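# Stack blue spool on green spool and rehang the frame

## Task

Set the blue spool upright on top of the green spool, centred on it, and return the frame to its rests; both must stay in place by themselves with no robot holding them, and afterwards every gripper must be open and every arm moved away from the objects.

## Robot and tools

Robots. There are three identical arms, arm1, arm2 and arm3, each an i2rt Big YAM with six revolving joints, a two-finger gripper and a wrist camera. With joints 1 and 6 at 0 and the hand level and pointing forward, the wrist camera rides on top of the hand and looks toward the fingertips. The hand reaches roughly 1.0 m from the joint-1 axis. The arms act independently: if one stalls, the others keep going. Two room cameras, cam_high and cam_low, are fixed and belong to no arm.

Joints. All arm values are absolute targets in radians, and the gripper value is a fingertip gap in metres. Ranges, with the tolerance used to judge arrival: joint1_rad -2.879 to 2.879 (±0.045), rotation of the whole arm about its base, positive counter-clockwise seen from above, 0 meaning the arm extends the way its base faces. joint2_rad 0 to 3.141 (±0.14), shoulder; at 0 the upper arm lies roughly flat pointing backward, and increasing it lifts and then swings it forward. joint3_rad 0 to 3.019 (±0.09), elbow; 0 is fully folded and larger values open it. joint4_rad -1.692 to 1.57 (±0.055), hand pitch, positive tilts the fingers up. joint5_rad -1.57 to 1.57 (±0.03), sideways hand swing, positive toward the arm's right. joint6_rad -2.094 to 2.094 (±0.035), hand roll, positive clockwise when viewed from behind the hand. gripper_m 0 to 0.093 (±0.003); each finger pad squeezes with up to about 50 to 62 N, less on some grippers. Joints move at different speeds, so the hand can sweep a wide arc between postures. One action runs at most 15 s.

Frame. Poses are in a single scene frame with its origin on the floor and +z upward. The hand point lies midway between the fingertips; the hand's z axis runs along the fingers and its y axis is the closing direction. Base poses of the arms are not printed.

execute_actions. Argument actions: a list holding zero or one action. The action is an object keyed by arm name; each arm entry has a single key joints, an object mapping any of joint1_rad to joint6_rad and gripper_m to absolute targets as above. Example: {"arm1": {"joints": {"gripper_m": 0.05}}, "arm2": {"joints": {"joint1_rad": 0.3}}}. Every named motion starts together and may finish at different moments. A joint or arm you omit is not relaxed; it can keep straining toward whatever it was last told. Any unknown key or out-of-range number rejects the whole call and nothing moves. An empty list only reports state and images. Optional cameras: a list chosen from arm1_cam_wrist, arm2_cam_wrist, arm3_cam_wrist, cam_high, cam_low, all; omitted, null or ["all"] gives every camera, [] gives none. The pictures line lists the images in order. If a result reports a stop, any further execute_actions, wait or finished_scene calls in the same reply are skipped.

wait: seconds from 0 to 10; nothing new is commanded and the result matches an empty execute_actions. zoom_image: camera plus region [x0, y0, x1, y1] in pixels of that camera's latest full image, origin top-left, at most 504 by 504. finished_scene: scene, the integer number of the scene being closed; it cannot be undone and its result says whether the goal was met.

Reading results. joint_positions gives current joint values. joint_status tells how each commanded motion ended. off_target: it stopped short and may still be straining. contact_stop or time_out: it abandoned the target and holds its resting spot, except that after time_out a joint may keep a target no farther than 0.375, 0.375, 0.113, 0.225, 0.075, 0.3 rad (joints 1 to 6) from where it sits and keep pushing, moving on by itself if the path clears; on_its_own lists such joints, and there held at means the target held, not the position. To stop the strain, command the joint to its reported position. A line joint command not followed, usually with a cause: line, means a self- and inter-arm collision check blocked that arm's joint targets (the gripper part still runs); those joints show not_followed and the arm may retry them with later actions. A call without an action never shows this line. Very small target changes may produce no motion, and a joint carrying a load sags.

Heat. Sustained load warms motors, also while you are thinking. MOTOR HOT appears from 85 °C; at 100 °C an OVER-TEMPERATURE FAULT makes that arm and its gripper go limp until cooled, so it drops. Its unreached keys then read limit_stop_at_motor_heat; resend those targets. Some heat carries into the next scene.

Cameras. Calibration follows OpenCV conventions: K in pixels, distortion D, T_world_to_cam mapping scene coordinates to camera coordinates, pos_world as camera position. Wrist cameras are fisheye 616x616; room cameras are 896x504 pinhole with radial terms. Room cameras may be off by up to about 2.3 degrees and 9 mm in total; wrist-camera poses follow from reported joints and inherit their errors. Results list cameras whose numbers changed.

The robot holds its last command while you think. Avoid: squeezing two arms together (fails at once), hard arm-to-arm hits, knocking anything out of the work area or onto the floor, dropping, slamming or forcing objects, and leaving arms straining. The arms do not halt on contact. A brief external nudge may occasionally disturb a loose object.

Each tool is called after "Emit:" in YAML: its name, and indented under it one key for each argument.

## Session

Emit:
execute_actions:
  actions: []

Scene clock: 0.00 s.
arm1.joint_positions: joint1_rad=-0.444 joint2_rad=+0.543 joint3_rad=+1.382 joint4_rad=-1.433 joint5_rad=-0.071 joint6_rad=+0.286 gripper_m=+0.094
arm1.joint_status: not commanded
arm1.hand: x=+1.2631 y=+0.0681 z=+1.2910 quat_wxyz=(+0.007, -0.835, +0.294, +0.464) (m; scene frame)
arm2.joint_positions: joint1_rad=-0.045 joint2_rad=+0.437 joint3_rad=+1.453 joint4_rad=-1.162 joint5_rad=+0.044 joint6_rad=-0.243 gripper_m=+0.095
arm2.joint_status: not commanded
arm2.hand: x=-0.6553 y=+1.1140 z=+1.4695 quat_wxyz=(-0.502, -0.320, -0.689, +0.413) (m; scene frame)
arm3.joint_positions: joint1_rad=-0.343 joint2_rad=+0.605 joint3_rad=+1.320 joint4_rad=-1.517 joint5_rad=-0.184 joint6_rad=-0.281 gripper_m=+0.094
arm3.joint_status: not commanded
arm3.hand: x=-0.5906 y=-1.0952 z=+1.2980 quat_wxyz=(-0.345, +0.476, -0.792, -0.165) (m; scene frame)
pictures: arm1_cam_wrist, arm2_cam_wrist, arm3_cam_wrist, cam_high, cam_low
camera_calibration (this result's frames):
arm1_cam_wrist: T_world_to_cam=[[0.488436, 0.832957, -0.260023, -0.335967], [0.7792, -0.550474, -0.299711, -0.550159], [-0.392782, -0.0562206, -0.917911, 1.80606], [0, 0, 0, 1]] pos_world=[1.30217, 0.0785359, 1.40555]
arm2_cam_wrist: T_world_to_cam=[[-0.857604, -0.441707, 0.263459, -0.459643], [-0.48725, 0.533812, -0.691109, 0.106096], [0.16463, -0.721068, -0.673021, 2.02388], [0, 0, 0, 1]] pos_world=[-0.675688, 1.19969, 1.55653]
arm3_cam_wrist: T_world_to_cam=[[0.870295, -0.489485, 0.0546959, -0.091005], [-0.477815, -0.866012, -0.147361, -1.03103], [0.119498, 0.102113, -0.987569, 1.59138], [0, 0, 0, 1]] pos_world=[-0.603609, -1.09993, 1.42464]
Images, in order (width x height): arm1_cam_wrist 616x616, arm2_cam_wrist 616x616, arm3_cam_wrist 616x616, cam_high 896x504, cam_low 896x504.

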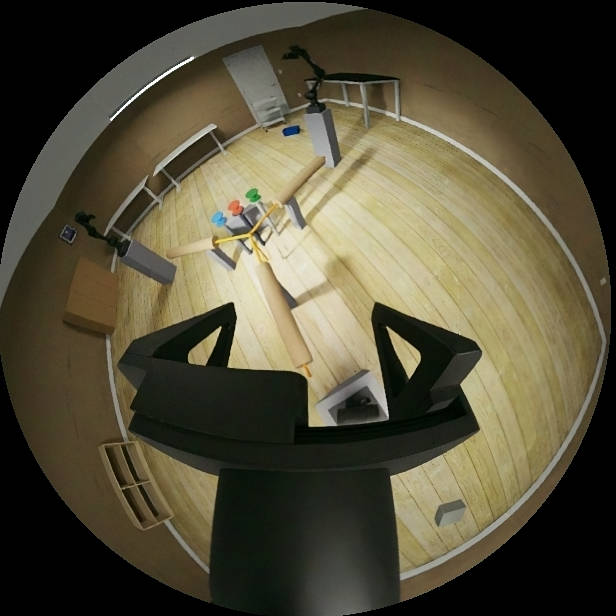

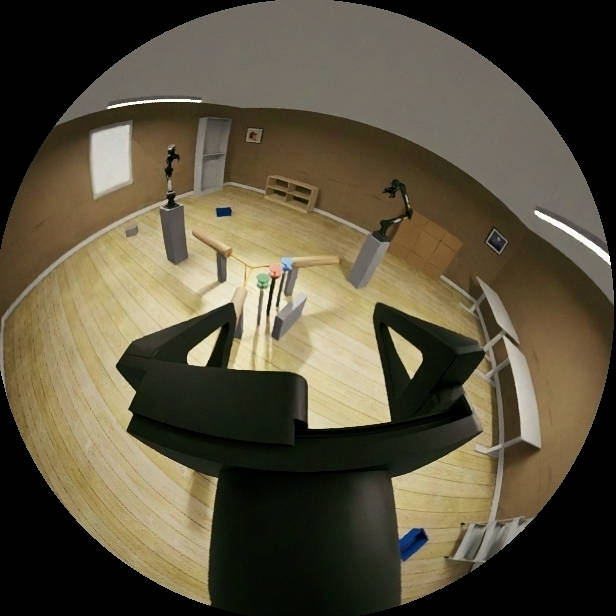

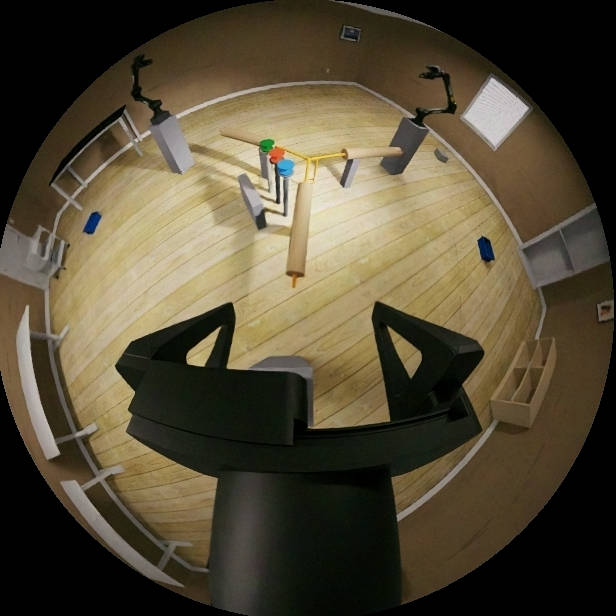

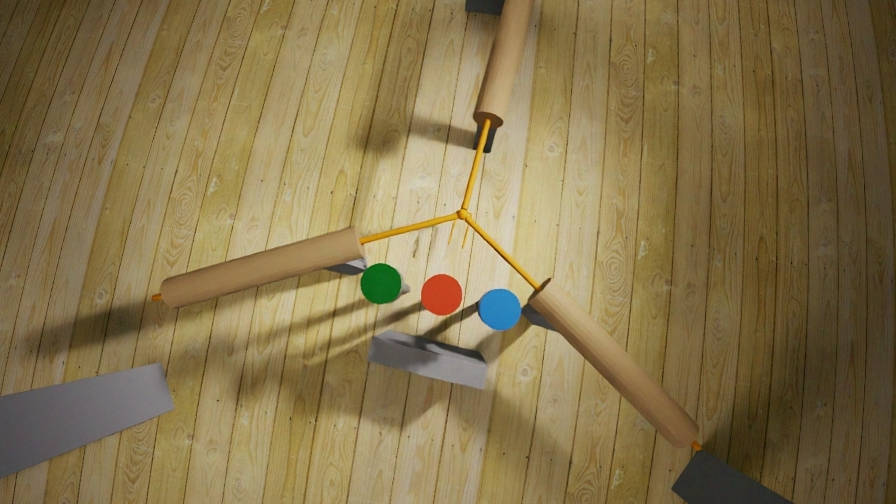

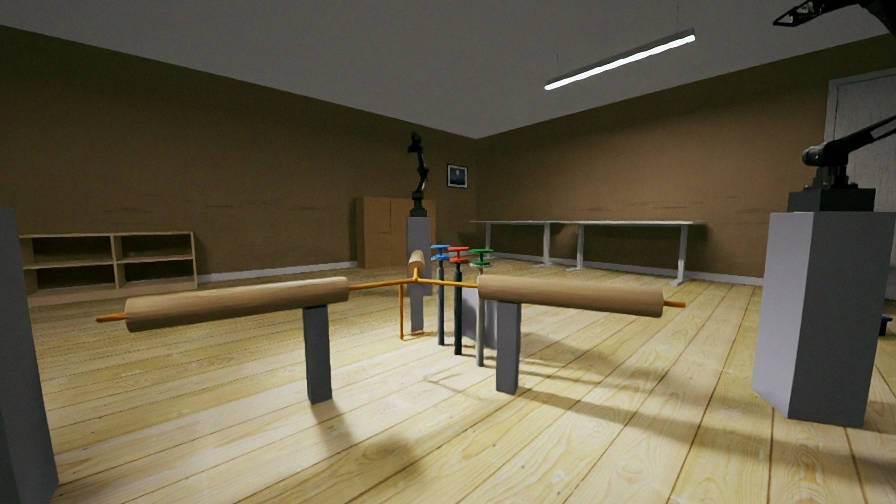

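Emit:
zoom_image:
  camera: "cam_low"
  region: [380, 230, 540, 380]

Emit:
zoom_image:
  camera: "cam_high"
  region: [330, 170, 570, 370]

Region (380, 230, 540, 380) of cam_low's 896x504 image, scaled by 3.150, with more detail than that image has; it fills the top 472 rows of this view, and the rest is white.

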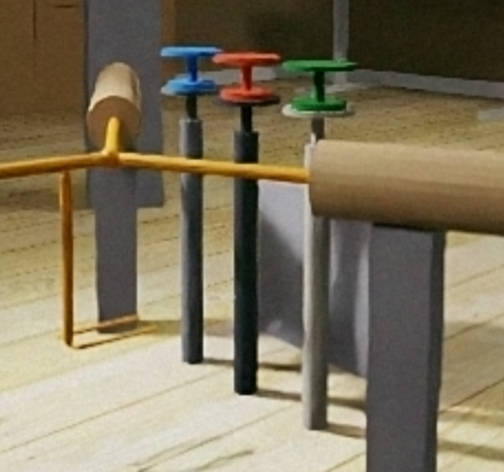

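Region (330, 170, 570, 370) of cam_high's 896x504 image, scaled by 2.100, with more detail than that image has.

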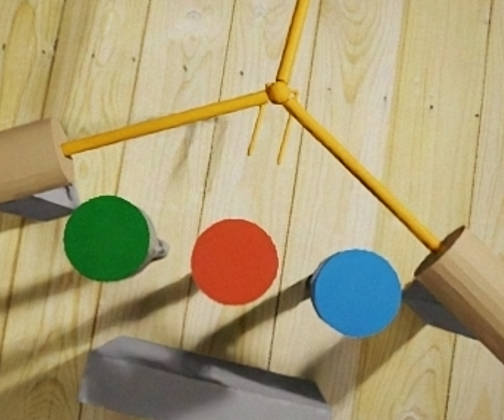

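Emit:
execute_actions:
  actions:
    - {"arm1":{"joints":{"joint1_rad":0.546,"joint2_rad":2.15,"joint3_rad":0.558,"joint4_rad":0.03,"joint5_rad":0,"joint6_rad":0.65}},"arm2":{"joints":{"joint1_rad":0.475,"joint2_rad":2.61,"joint3_rad":1.813,"joint4_rad":-0.76,"joint5_rad":0,"joint6_rad":0.62}},"arm3":{"joints":{"joint1_rad":-0.175,"joint2_rad":2.447,"joint3_rad":1.37,"joint4_rad":-0.493,"joint5_rad":0,"joint6_rad":-0.05}}}
  cameras: ["arm1_cam_wrist","arm2_cam_wrist","arm3_cam_wrist"]

Scene clock: 5.17 s.
arm1.joint_positions: joint1_rad=+0.546 joint2_rad=+2.147 joint3_rad=+0.561 joint4_rad=+0.016 joint5_rad=+0.000 joint6_rad=+0.638 gripper_m=+0.094
arm1.joint_status: all done
arm1.hand: x=+1.2161 y=-0.1462 z=+0.5415 quat_wxyz=(+0.002, -0.999, +0.041, -0.008) (m; scene frame)
arm2.joint_positions: joint1_rad=+0.465 joint2_rad=+2.624 joint3_rad=+1.803 joint4_rad=-0.755 joint5_rad=+0.001 joint6_rad=+0.606 gripper_m=+0.095
arm2.joint_status: all done
arm2.hand: x=-0.1851 y=+0.9106 z=+0.5569 quat_wxyz=(+0.008, -0.554, -0.833, +0.000) (m; scene frame)
arm3.joint_positions: joint1_rad=-0.185 joint2_rad=+2.434 joint3_rad=+1.351 joint4_rad=-0.509 joint5_rad=-0.004 joint6_rad=-0.067 gripper_m=+0.094
arm3.joint_status: all done
arm3.hand: x=-0.3911 y=-0.8480 z=+0.5621 quat_wxyz=(+0.011, +0.458, -0.889, +0.003) (m; scene frame)
pictures: arm1_cam_wrist, arm2_cam_wrist, arm3_cam_wrist
camera_calibration (this result's frames):
arm1_cam_wrist: T_world_to_cam=[[0.0737663, 0.997266, -0.00443742, 0.0605338], [0.798258, -0.0563776, 0.599672, -1.29403], [0.597782, -0.0477777, -0.800234, -0.179586], [0, 0, 0, 1]] pos_world=[1.13585, -0.141903, 0.632548]
arm2_cam_wrist: T_world_to_cam=[[-0.916336, -0.399807, 0.0219739, 0.179664], [-0.311927, 0.747176, 0.586881, -1.06042], [-0.251058, 0.530926, -0.809375, 0.0445361], [0, 0, 0, 1]] pos_world=[-0.154961, 0.840508, 0.654441]
arm3_cam_wrist: T_world_to_cam=[[0.810672, -0.585256, -0.0169167, -0.167703], [-0.455421, -0.648462, 0.609991, -1.06249], [-0.367971, -0.486798, -0.792228, 0.0157063], [0, 0, 0, 1]] pos_world=[-0.34215, -0.779488, 0.657716]
Images, in order (width x height): arm1_cam_wrist 616x616, arm2_cam_wrist 616x616, arm3_cam_wrist 616x616.

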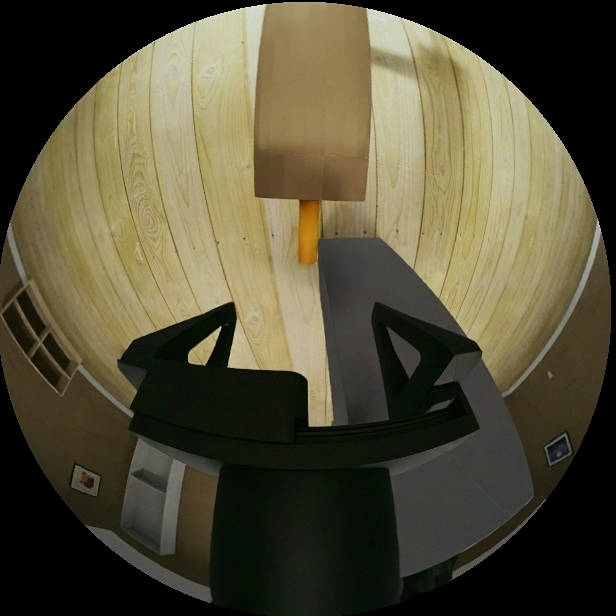

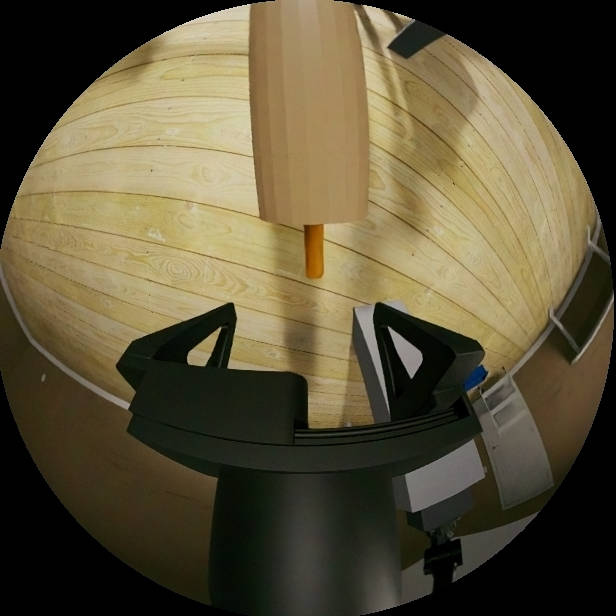

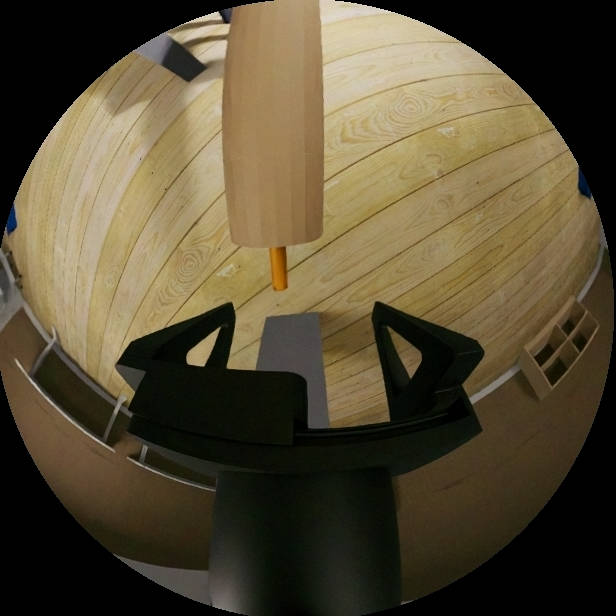

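Emit:
execute_actions:
  actions:
    - {"arm1":{"joints":{"joint1_rad":0.495,"joint2_rad":2.55,"joint3_rad":0.782,"joint4_rad":0.21,"joint6_rad":0.6}},"arm2":{"joints":{"joint1_rad":0.445,"joint2_rad":2.877,"joint3_rad":1.978,"joint4_rad":-0.666,"joint6_rad":0.6}},"arm3":{"joints":{"joint1_rad":-0.105,"joint2_rad":2.75,"joint3_rad":1.497,"joint4_rad":-0.317,"joint6_rad":0.01}}}
  cameras: ["arm1_cam_wrist","arm2_cam_wrist","arm3_cam_wrist"]

Scene clock: 10.73 s.
arm1.joint_positions: joint1_rad=+0.514 joint2_rad=+2.363 joint3_rad=+0.737 joint4_rad=+0.170 joint5_rad=+0.041 joint6_rad=+0.618 gripper_m=+0.094
arm1.joint_status: joint2_rad time_out (moved +0.216 of +0.403); the others done
arm1.on_its_own: joint2_rad reads +2.363 and still pushes toward +2.550 since a time_out
arm1.hand: x=+1.1512 y=-0.1657 z=+0.4796 quat_wxyz=(-0.012, -0.997, +0.048, +0.051) (m; scene frame)
arm2.joint_positions: joint1_rad=+0.458 joint2_rad=+2.823 joint3_rad=+1.969 joint4_rad=-0.686 joint5_rad=+0.005 joint6_rad=+0.622 gripper_m=+0.095
arm2.joint_status: all done
arm2.hand: x=-0.1738 y=+0.8968 z=+0.4744 quat_wxyz=(-0.011, -0.564, -0.826, +0.002) (m; scene frame)
arm3.joint_positions: joint1_rad=-0.115 joint2_rad=+2.647 joint3_rad=+1.524 joint4_rad=-0.310 joint5_rad=+0.031 joint6_rad=-0.014 gripper_m=+0.094
arm3.joint_status: all done
arm3.hand: x=-0.3815 y=-0.7813 z=+0.4827 quat_wxyz=(-0.068, +0.463, -0.884, -0.017) (m; scene frame)
pictures: arm1_cam_wrist, arm2_cam_wrist, arm3_cam_wrist
camera_calibration (this result's frames):
arm1_cam_wrist: T_world_to_cam=[[0.085087, 0.995723, -0.0360067, 0.0863071], [0.863399, -0.0556468, 0.501443, -1.23403], [0.497294, -0.0737544, -0.864441, -0.0491107], [0, 0, 0, 1]] pos_world=[1.08254, -0.15823, 0.579452]
arm2_cam_wrist: T_world_to_cam=[[-0.926071, -0.377328, 0.00414585, 0.172889], [-0.310297, 0.767719, 0.560645, -1.00386], [-0.21473, 0.51791, -0.828046, 0.0147038], [0, 0, 0, 1]] pos_world=[-0.148231, 0.828305, 0.574268]
arm3_cam_wrist: T_world_to_cam=[[0.819165, -0.57319, 0.0205409, -0.143185], [-0.511712, -0.714191, 0.477579, -0.975375], [-0.259073, -0.401727, -0.878349, 0.138389], [0, 0, 0, 1]] pos_world=[-0.345967, -0.723081, 0.590314]
Images, in order (width x height): arm1_cam_wrist 616x616, arm2_cam_wrist 616x616, arm3_cam_wrist 616x616.

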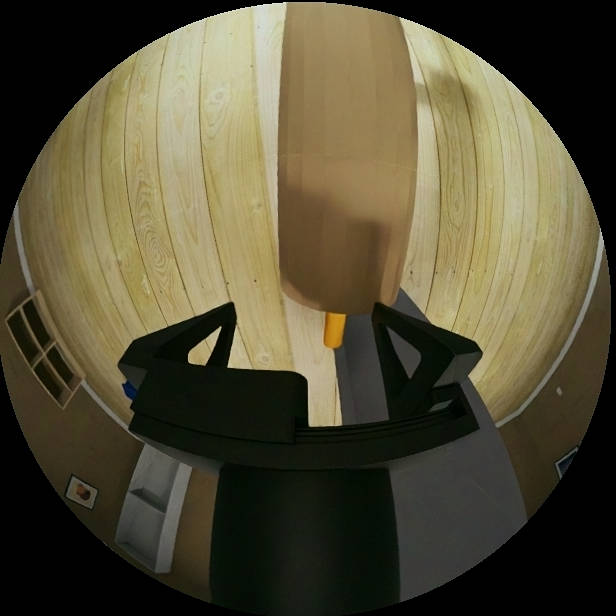

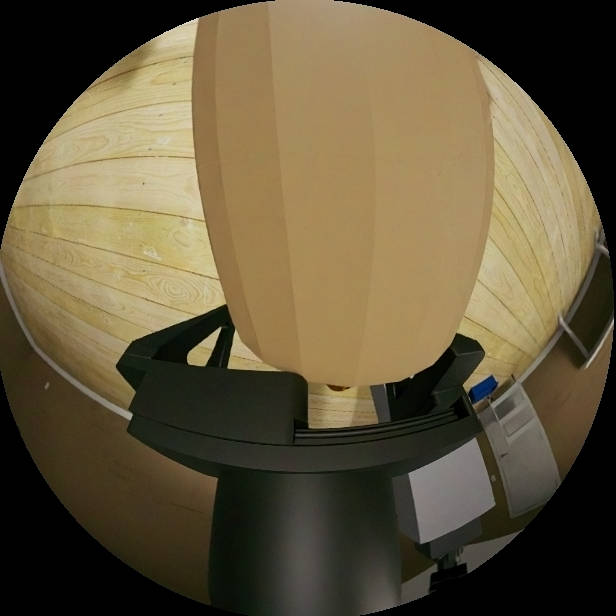

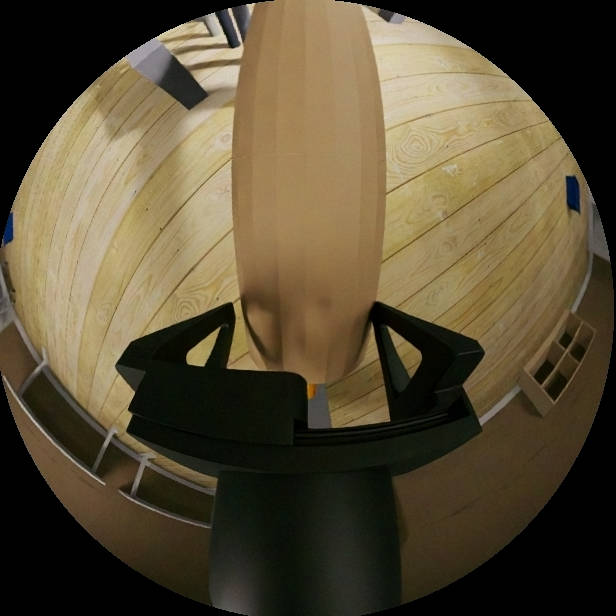

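Emit:
execute_actions:
  actions:
    - {"arm1":{"joints":{"joint2_rad":2.15,"joint3_rad":0.558,"joint4_rad":0.03}},"arm2":{"joints":{"joint2_rad":2.61,"joint3_rad":1.813,"joint4_rad":-0.76}},"arm3":{"joints":{"joint2_rad":2.447,"joint3_rad":1.37,"joint4_rad":-0.493}}}

Scene clock: 13.20 s.
arm1.joint_positions: joint1_rad=+0.501 joint2_rad=+2.144 joint3_rad=+0.560 joint4_rad=+0.029 joint5_rad=+0.004 joint6_rad=+0.603 gripper_m=+0.094
arm1.joint_status: all done
arm1.hand: x=+1.2059 y=-0.1368 z=+0.5421 quat_wxyz=(+0.000, -0.999, +0.046, +0.000) (m; scene frame)
arm2.joint_positions: joint1_rad=+0.457 joint2_rad=+2.601 joint3_rad=+1.803 joint4_rad=-0.760 joint5_rad=+0.002 joint6_rad=+0.614 gripper_m=+0.095
arm2.joint_status: all done
arm2.hand: x=-0.1815 y=+0.9017 z=+0.5712 quat_wxyz=(-0.002, -0.561, -0.828, +0.000) (m; scene frame)
arm3.joint_positions: joint1_rad=-0.114 joint2_rad=+2.433 joint3_rad=+1.365 joint4_rad=-0.484 joint5_rad=+0.004 joint6_rad=-0.007 gripper_m=+0.094
arm3.joint_status: all done
arm3.hand: x=-0.4108 y=-0.8143 z=+0.5652 quat_wxyz=(-0.009, +0.462, -0.887, -0.002) (m; scene frame)
pictures: arm1_cam_wrist, arm2_cam_wrist, arm3_cam_wrist, cam_high, cam_low
camera_calibration (this result's frames):
arm1_cam_wrist: T_world_to_cam=[[0.083593, 0.996451, -0.00987456, 0.0428589], [0.806875, -0.0618677, 0.587473, -1.29029], [0.584777, -0.0570762, -0.809183, -0.153229], [0, 0, 0, 1]] pos_world=[1.12713, -0.13128, 0.634444]
arm2_cam_wrist: T_world_to_cam=[[-0.923032, -0.384532, 0.0121321, 0.169703], [-0.308345, 0.758275, 0.574406, -1.06331], [-0.230077, 0.526454, -0.818481, 0.0747156], [0, 0, 0, 1]] pos_world=[-0.154034, 0.832204, 0.669866]
arm3_cam_wrist: T_world_to_cam=[[0.81725, -0.576233, -0.00756092, -0.127145], [-0.466627, -0.669385, 0.578085, -1.05517], [-0.338173, -0.468912, -0.815941, 0.0675024], [0, 0, 0, 1]] pos_world=[-0.365636, -0.74793, 0.664097]
Images, in order (width x height): arm1_cam_wrist 616x616, arm2_cam_wrist 616x616, arm3_cam_wrist 616x616, cam_high 896x504, cam_low 896x504.

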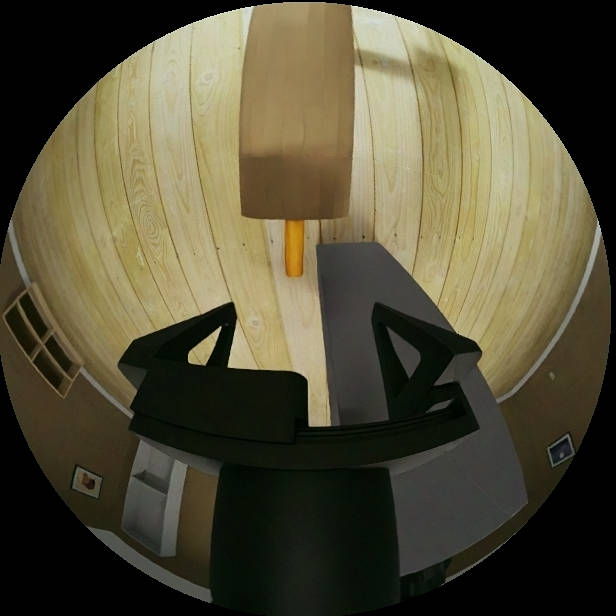

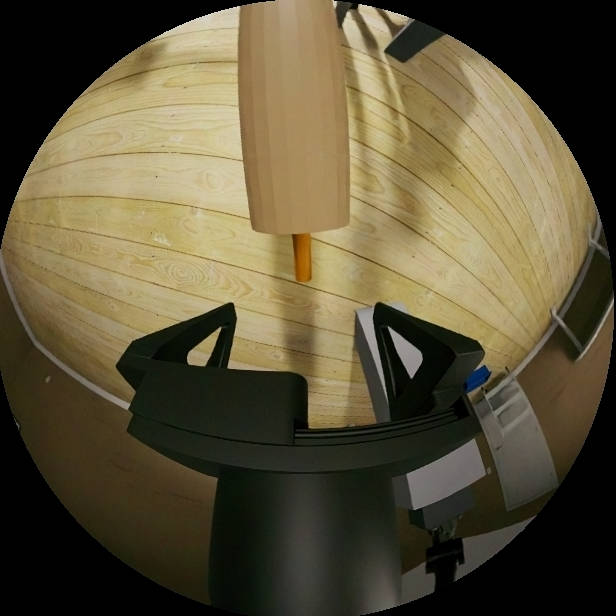

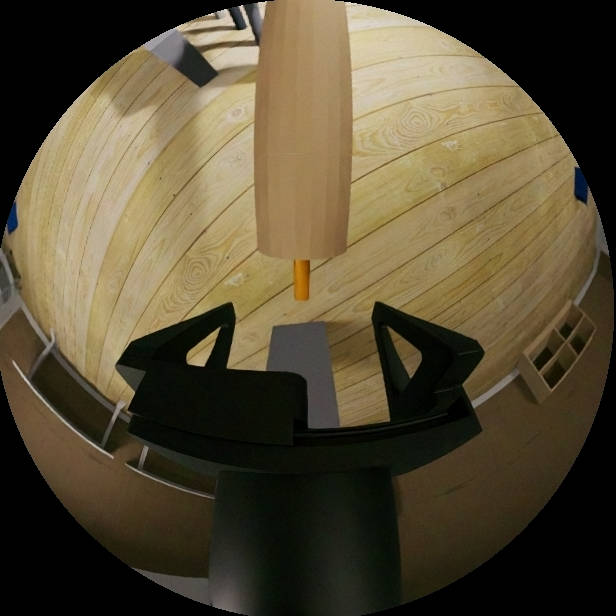

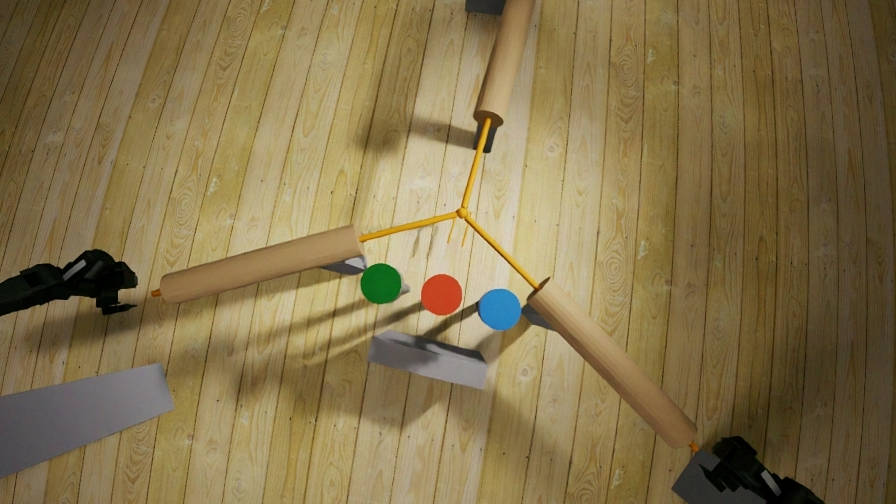

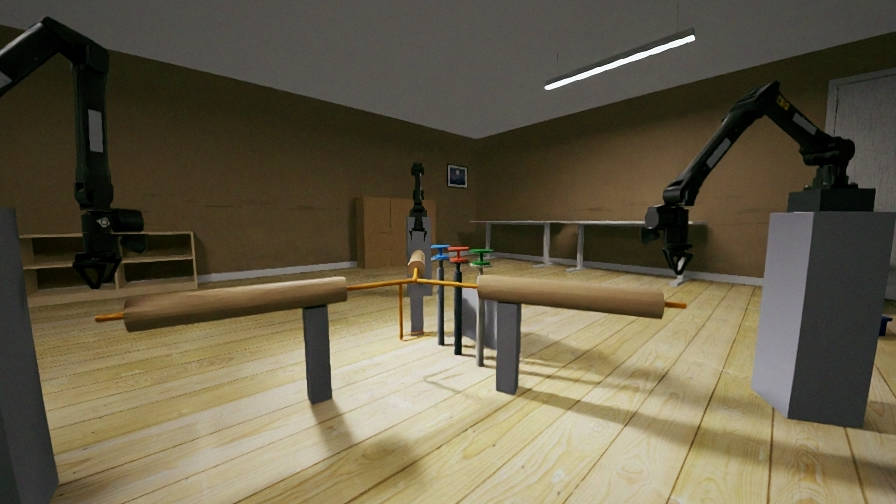

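Emit:
execute_actions:
  actions:
    - {"arm1":{"joints":{"joint1_rad":0.53,"joint2_rad":2.312,"joint3_rad":0.646,"joint4_rad":0.11,"joint6_rad":0.63}},"arm2":{"joints":{"joint2_rad":2.687,"joint3_rad":1.809,"joint4_rad":-0.687}},"arm3":{"joints":{"joint2_rad":2.541,"joint3_rad":1.302,"joint4_rad":-0.331}}}
  cameras: ["arm1_cam_wrist","arm2_cam_wrist","arm3_cam_wrist"]

Scene clock: 17.20 s.
arm1.joint_positions: joint1_rad=+0.525 joint2_rad=+2.312 joint3_rad=+0.647 joint4_rad=+0.101 joint5_rad=+0.004 joint6_rad=+0.618 gripper_m=+0.094
arm1.joint_status: all done
arm1.hand: x=+1.2013 y=-0.1479 z=+0.4958 quat_wxyz=(+0.002, -0.999, +0.041, -0.004) (m; scene frame)
arm2.joint_positions: joint1_rad=+0.457 joint2_rad=+2.694 joint3_rad=+1.803 joint4_rad=-0.694 joint5_rad=+0.002 joint6_rad=+0.614 gripper_m=+0.095
arm2.joint_status: all done
arm2.hand: x=-0.2005 y=+0.9141 z=+0.5140 quat_wxyz=(+0.012, -0.561, -0.828, +0.001) (m; scene frame)
arm3.joint_positions: joint1_rad=-0.114 joint2_rad=+2.530 joint3_rad=+1.297 joint4_rad=-0.347 joint5_rad=+0.004 joint6_rad=-0.007 gripper_m=+0.094
arm3.joint_status: all done
arm3.hand: x=-0.4383 y=-0.8530 z=+0.5063 quat_wxyz=(+0.004, +0.462, -0.887, +0.004) (m; scene frame)
pictures: arm1_cam_wrist, arm2_cam_wrist, arm3_cam_wrist
camera_calibration (this result's frames):
arm1_cam_wrist: T_world_to_cam=[[0.0741054, 0.997235, -0.00554215, 0.0632043], [0.802803, -0.0563582, 0.593575, -1.25744], [0.591621, -0.0484363, -0.80476, -0.197805], [0, 0, 0, 1]] pos_world=[1.12182, -0.143478, 0.58755]
arm2_cam_wrist: T_world_to_cam=[[-0.922565, -0.384851, 0.027622, 0.150063], [-0.294925, 0.749531, 0.592641, -1.04443], [-0.248782, 0.538603, -0.804993, -0.00475025], [0, 0, 0, 1]] pos_world=[-0.170768, 0.843145, 0.611004]
arm3_cam_wrist: T_world_to_cam=[[0.81713, -0.576404, -0.00762737, -0.127622], [-0.456866, -0.655625, 0.60119, -1.05551], [-0.351529, -0.487766, -0.79907, -0.0384258], [0, 0, 0, 1]] pos_world=[-0.391452, -0.784324, 0.602885]
Images, in order (width x height): arm1_cam_wrist 616x616, arm2_cam_wrist 616x616, arm3_cam_wrist 616x616.

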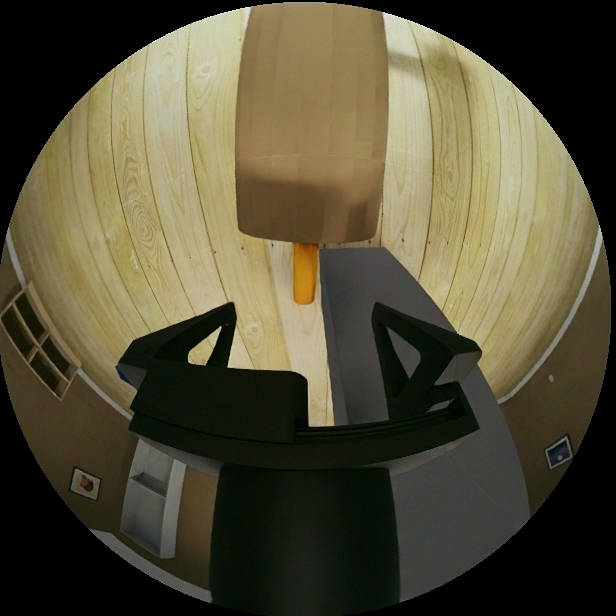

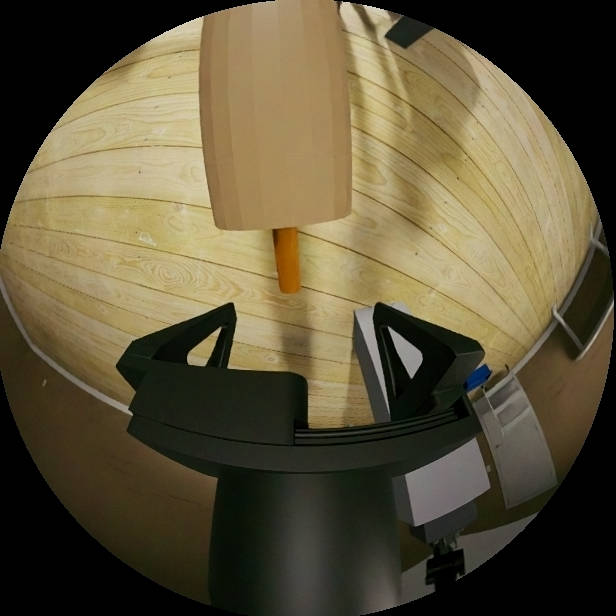

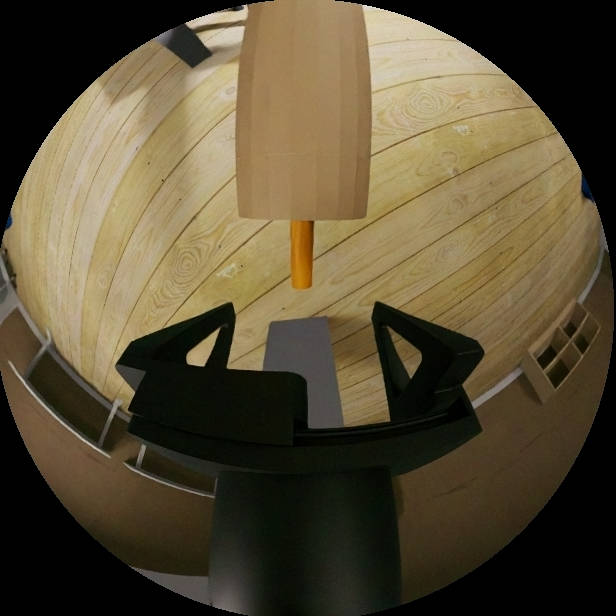

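Emit:
execute_actions:
  actions:
    - {"arm1":{"joints":{"joint2_rad":2.436,"joint3_rad":0.69,"joint4_rad":0.178}},"arm2":{"joints":{"joint1_rad":0.505,"joint2_rad":2.78,"joint3_rad":1.87,"joint4_rad":-0.676,"joint6_rad":0.65}},"arm3":{"joints":{"joint2_rad":2.64,"joint3_rad":1.365,"joint4_rad":-0.295}}}
  cameras: []

Emit:
execute_actions:
  actions:
    - {"arm1":{"joints":{"joint2_rad":2.566,"joint3_rad":0.765,"joint4_rad":0.235}},"arm2":{"joints":{"joint2_rad":2.89,"joint3_rad":1.96,"joint4_rad":-0.66}},"arm3":{"joints":{"joint2_rad":2.75,"joint3_rad":1.44,"joint4_rad":-0.272}}}
  cameras: ["arm1_cam_wrist","arm2_cam_wrist","arm3_cam_wrist"]

Scene clock: 20.27 s.
arm1.joint_positions: joint1_rad=+0.525 joint2_rad=+2.437 joint3_rad=+0.692 joint4_rad=+0.167 joint5_rad=+0.004 joint6_rad=+0.618 gripper_m=+0.094
arm1.joint_status: all done
arm1.hand: x=+1.2080 y=-0.1441 z=+0.4600 quat_wxyz=(+0.005, -0.999, +0.041, -0.010) (m; scene frame)
arm2.joint_positions: joint1_rad=+0.502 joint2_rad=+2.779 joint3_rad=+1.847 joint4_rad=-0.680 joint5_rad=+0.001 joint6_rad=+0.636 gripper_m=+0.095
arm2.joint_status: all done
arm2.hand: x=-0.1958 y=+0.9446 z=+0.4727 quat_wxyz=(+0.026, -0.551, -0.834, +0.001) (m; scene frame)
arm3.joint_positions: joint1_rad=-0.114 joint2_rad=+2.616 joint3_rad=+1.356 joint4_rad=-0.307 joint5_rad=+0.004 joint6_rad=-0.007 gripper_m=+0.094
arm3.joint_status: all done
arm3.hand: x=-0.4343 y=-0.8474 z=+0.4726 quat_wxyz=(-0.002, +0.462, -0.887, +0.001) (m; scene frame)
pictures: none
No camera images: the call's "cameras" was empty. Leave "cameras" out to get every camera's image.

Scene clock: 21.30 s.
arm1.joint_positions: joint1_rad=+0.525 joint2_rad=+2.567 joint3_rad=+0.767 joint4_rad=+0.227 joint5_rad=+0.004 joint6_rad=+0.618 gripper_m=+0.094
arm1.joint_status: all done
arm1.hand: x=+1.2060 y=-0.1456 z=+0.4195 quat_wxyz=(+0.004, -0.999, +0.041, -0.008) (m; scene frame)
arm2.joint_positions: joint1_rad=+0.502 joint2_rad=+2.889 joint3_rad=+1.938 joint4_rad=-0.663 joint5_rad=+0.002 joint6_rad=+0.637 gripper_m=+0.095
arm2.joint_status: all done
arm2.hand: x=-0.1970 y=+0.9452 z=+0.4264 quat_wxyz=(+0.027, -0.551, -0.834, +0.002) (m; scene frame)
arm3.joint_positions: joint1_rad=-0.114 joint2_rad=+2.729 joint3_rad=+1.433 joint4_rad=-0.283 joint5_rad=+0.004 joint6_rad=-0.007 gripper_m=+0.094
arm3.joint_status: all done
arm3.hand: x=-0.4369 y=-0.8510 z=+0.4267 quat_wxyz=(+0.004, +0.462, -0.887, +0.004) (m; scene frame)
pictures: arm1_cam_wrist, arm2_cam_wrist, arm3_cam_wrist
camera_calibration (this result's frames):
arm1_cam_wrist: T_world_to_cam=[[0.074459, 0.997224, -0.000295837, 0.0575288], [0.798087, -0.0594123, 0.599606, -1.21305], [0.597924, -0.0448821, -0.800295, -0.270819], [0, 0, 0, 1]] pos_world=[1.12577, -0.141594, 0.510636]
arm2_cam_wrist: T_world_to_cam=[[-0.912887, -0.405737, 0.0448781, 0.181977], [-0.296313, 0.734249, 0.6108, -1.00836], [-0.280776, 0.544294, -0.790512, -0.109014], [0, 0, 0, 1]] pos_world=[-0.163274, 0.873557, 0.521562]
arm3_cam_wrist: T_world_to_cam=[[0.816914, -0.576708, -0.00762099, -0.128567], [-0.457517, -0.65601, 0.600274, -1.00593], [-0.351183, -0.486886, -0.799758, -0.0994273], [0, 0, 0, 1]] pos_world=[-0.390121, -0.782458, 0.523339]
Images, in order (width x height): arm1_cam_wrist 616x616, arm2_cam_wrist 616x616, arm3_cam_wrist 616x616.

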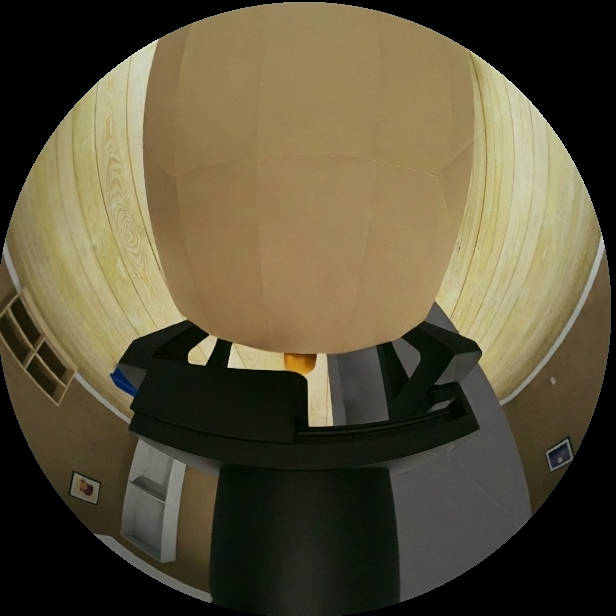

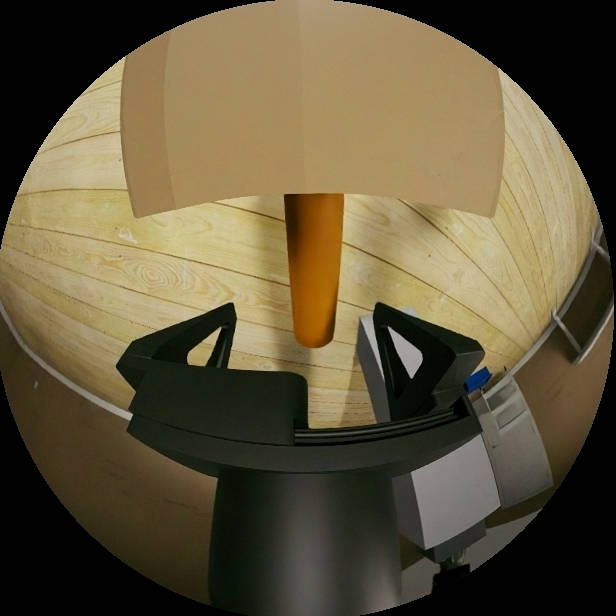

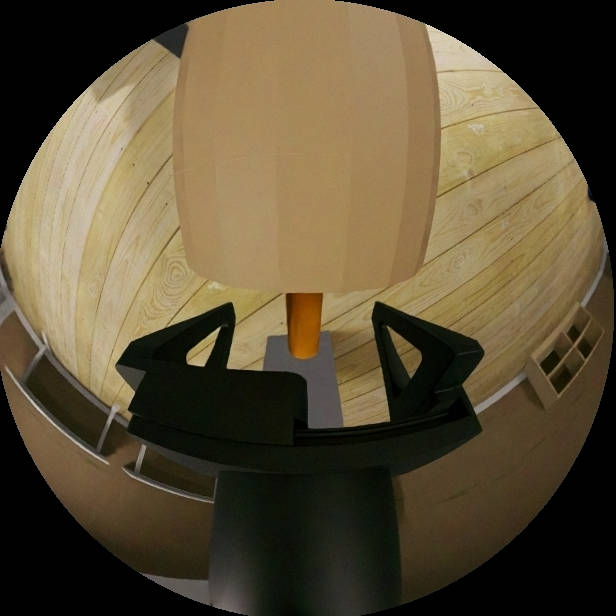

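Emit:
execute_actions:
  actions:
    - {"arm2":{"joints":{"joint1_rad":0.46,"joint2_rad":2.92,"joint4_rad":-0.56,"joint6_rad":0.61}},"arm3":{"joints":{"joint2_rad":2.79,"joint4_rad":-0.21}}}
  cameras: ["arm2_cam_wrist","arm3_cam_wrist","cam_low"]

Scene clock: 24.17 s.
arm1.joint_positions: joint1_rad=+0.525 joint2_rad=+2.567 joint3_rad=+0.767 joint4_rad=+0.227 joint5_rad=+0.004 joint6_rad=+0.618 gripper_m=+0.094
arm1.joint_status: not commanded
arm1.hand: x=+1.2060 y=-0.1456 z=+0.4195 quat_wxyz=(+0.004, -0.999, +0.041, -0.008) (m; scene frame)
arm2.joint_positions: joint1_rad=+0.467 joint2_rad=+2.898 joint3_rad=+1.938 joint4_rad=-0.569 joint5_rad=+0.002 joint6_rad=+0.624 gripper_m=+0.095
arm2.joint_status: all done
arm2.hand: x=-0.1929 y=+0.9165 z=+0.4209 quat_wxyz=(-0.016, -0.561, -0.828, +0.000) (m; scene frame)
arm3.joint_positions: joint1_rad=-0.114 joint2_rad=+2.758 joint3_rad=+1.433 joint4_rad=-0.227 joint5_rad=+0.004 joint6_rad=-0.007 gripper_m=+0.094
arm3.joint_status: all done
arm3.hand: x=-0.4378 y=-0.8523 z=+0.4130 quat_wxyz=(-0.008, +0.462, -0.887, -0.002) (m; scene frame)
pictures: arm2_cam_wrist, arm3_cam_wrist, cam_low
camera_calibration (this result's frames):
arm2_cam_wrist: T_world_to_cam=[[-0.923428, -0.383745, -0.00458586, 0.172902], [-0.321601, 0.767257, 0.554877, -0.994306], [-0.209413, 0.513864, -0.83192, -0.0375583], [0, 0, 0, 1]] pos_world=[-0.167972, 0.848539, 0.521265]
arm3_cam_wrist: T_world_to_cam=[[0.817029, -0.576547, -0.00756834, -0.128498], [-0.466752, -0.66903, 0.578395, -1.00511], [-0.338536, -0.469033, -0.815722, -0.0840169], [0, 0, 0, 1]] pos_world=[-0.392595, -0.785943, 0.511846]
Images, in order (width x height): arm2_cam_wrist 616x616, arm3_cam_wrist 616x616, cam_low 896x504.

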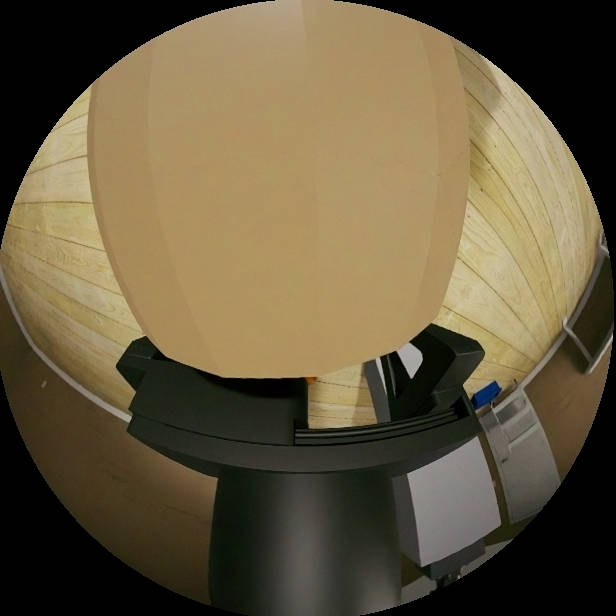

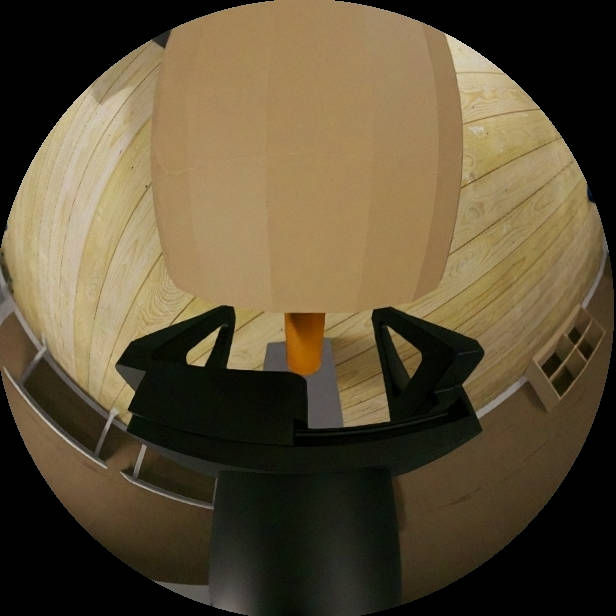

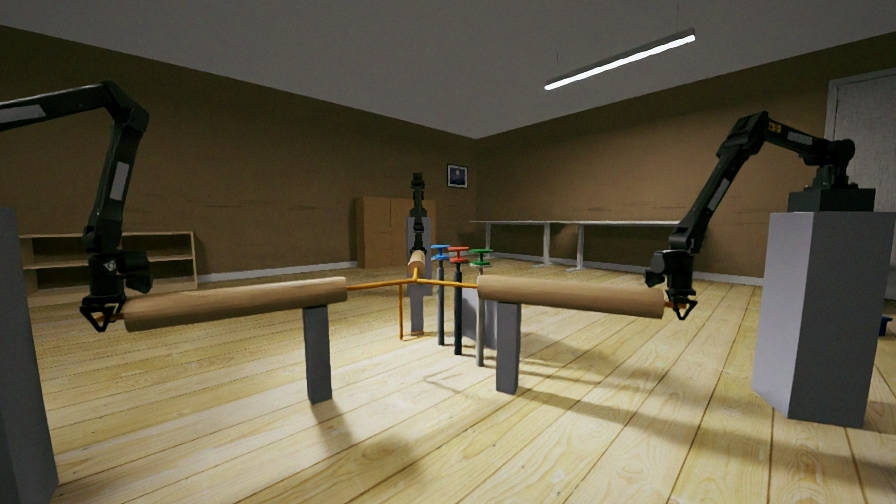

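Emit:
execute_actions:
  actions:
    - {"arm1":{"joints":{"gripper_m":0}},"arm2":{"joints":{"gripper_m":0}},"arm3":{"joints":{"gripper_m":0}}}
  cameras: ["arm2_cam_wrist","cam_high"]

Scene clock: 25.17 s.
arm1.joint_positions: joint1_rad=+0.525 joint2_rad=+2.567 joint3_rad=+0.767 joint4_rad=+0.228 joint5_rad=+0.002 joint6_rad=+0.638 gripper_m=+0.018
arm1.joint_status: gripper_m off_target (ended at +0.018, target +0.000)
arm1.hand: x=+1.2058 y=-0.1461 z=+0.4195 quat_wxyz=(+0.003, -0.999, +0.051, -0.008) (m; scene frame)
arm2.joint_positions: joint1_rad=+0.467 joint2_rad=+2.899 joint3_rad=+1.938 joint4_rad=-0.566 joint5_rad=-0.002 joint6_rad=+0.584 gripper_m=+0.017
arm2.joint_status: gripper_m off_target (ended at +0.017, target +0.000)
arm2.hand: x=-0.1919 y=+0.9169 z=+0.4208 quat_wxyz=(-0.017, -0.544, -0.839, -0.002) (m; scene frame)
arm3.joint_positions: joint1_rad=-0.114 joint2_rad=+2.758 joint3_rad=+1.433 joint4_rad=-0.226 joint5_rad=+0.005 joint6_rad=-0.001 gripper_m=+0.017
arm3.joint_status: gripper_m off_target (ended at +0.017, target +0.000)
arm3.hand: x=-0.4376 y=-0.8523 z=+0.4130 quat_wxyz=(-0.009, +0.460, -0.888, -0.002) (m; scene frame)
pictures: arm2_cam_wrist, cam_high
camera_calibration (this result's frames):
arm2_cam_wrist: T_world_to_cam=[[-0.906941, -0.421186, -0.00782696, 0.212822], [-0.354595, 0.753257, 0.553955, -0.987286], [-0.227422, 0.505179, -0.83251, -0.032874], [0, 0, 0, 1]] pos_world=[-0.164546, 0.849925, 0.52121]
Images, in order (width x height): arm2_cam_wrist 616x616, cam_high 896x504.

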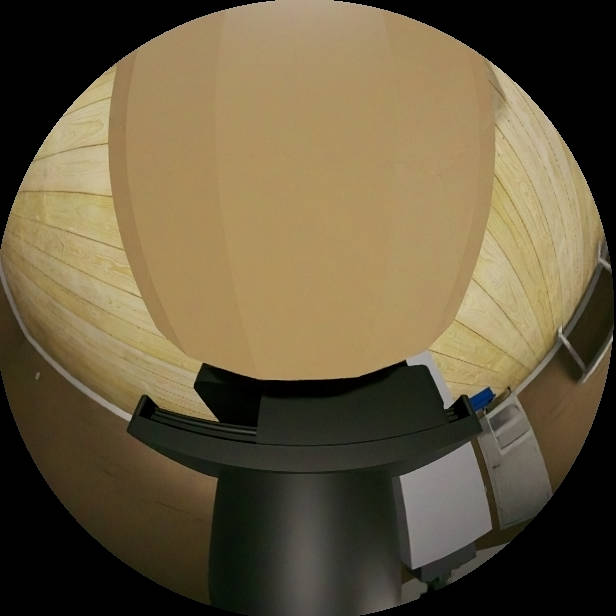

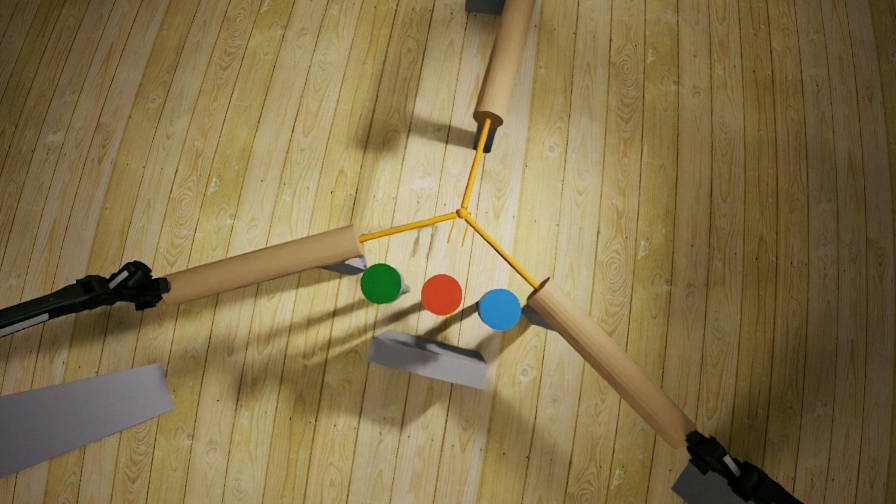

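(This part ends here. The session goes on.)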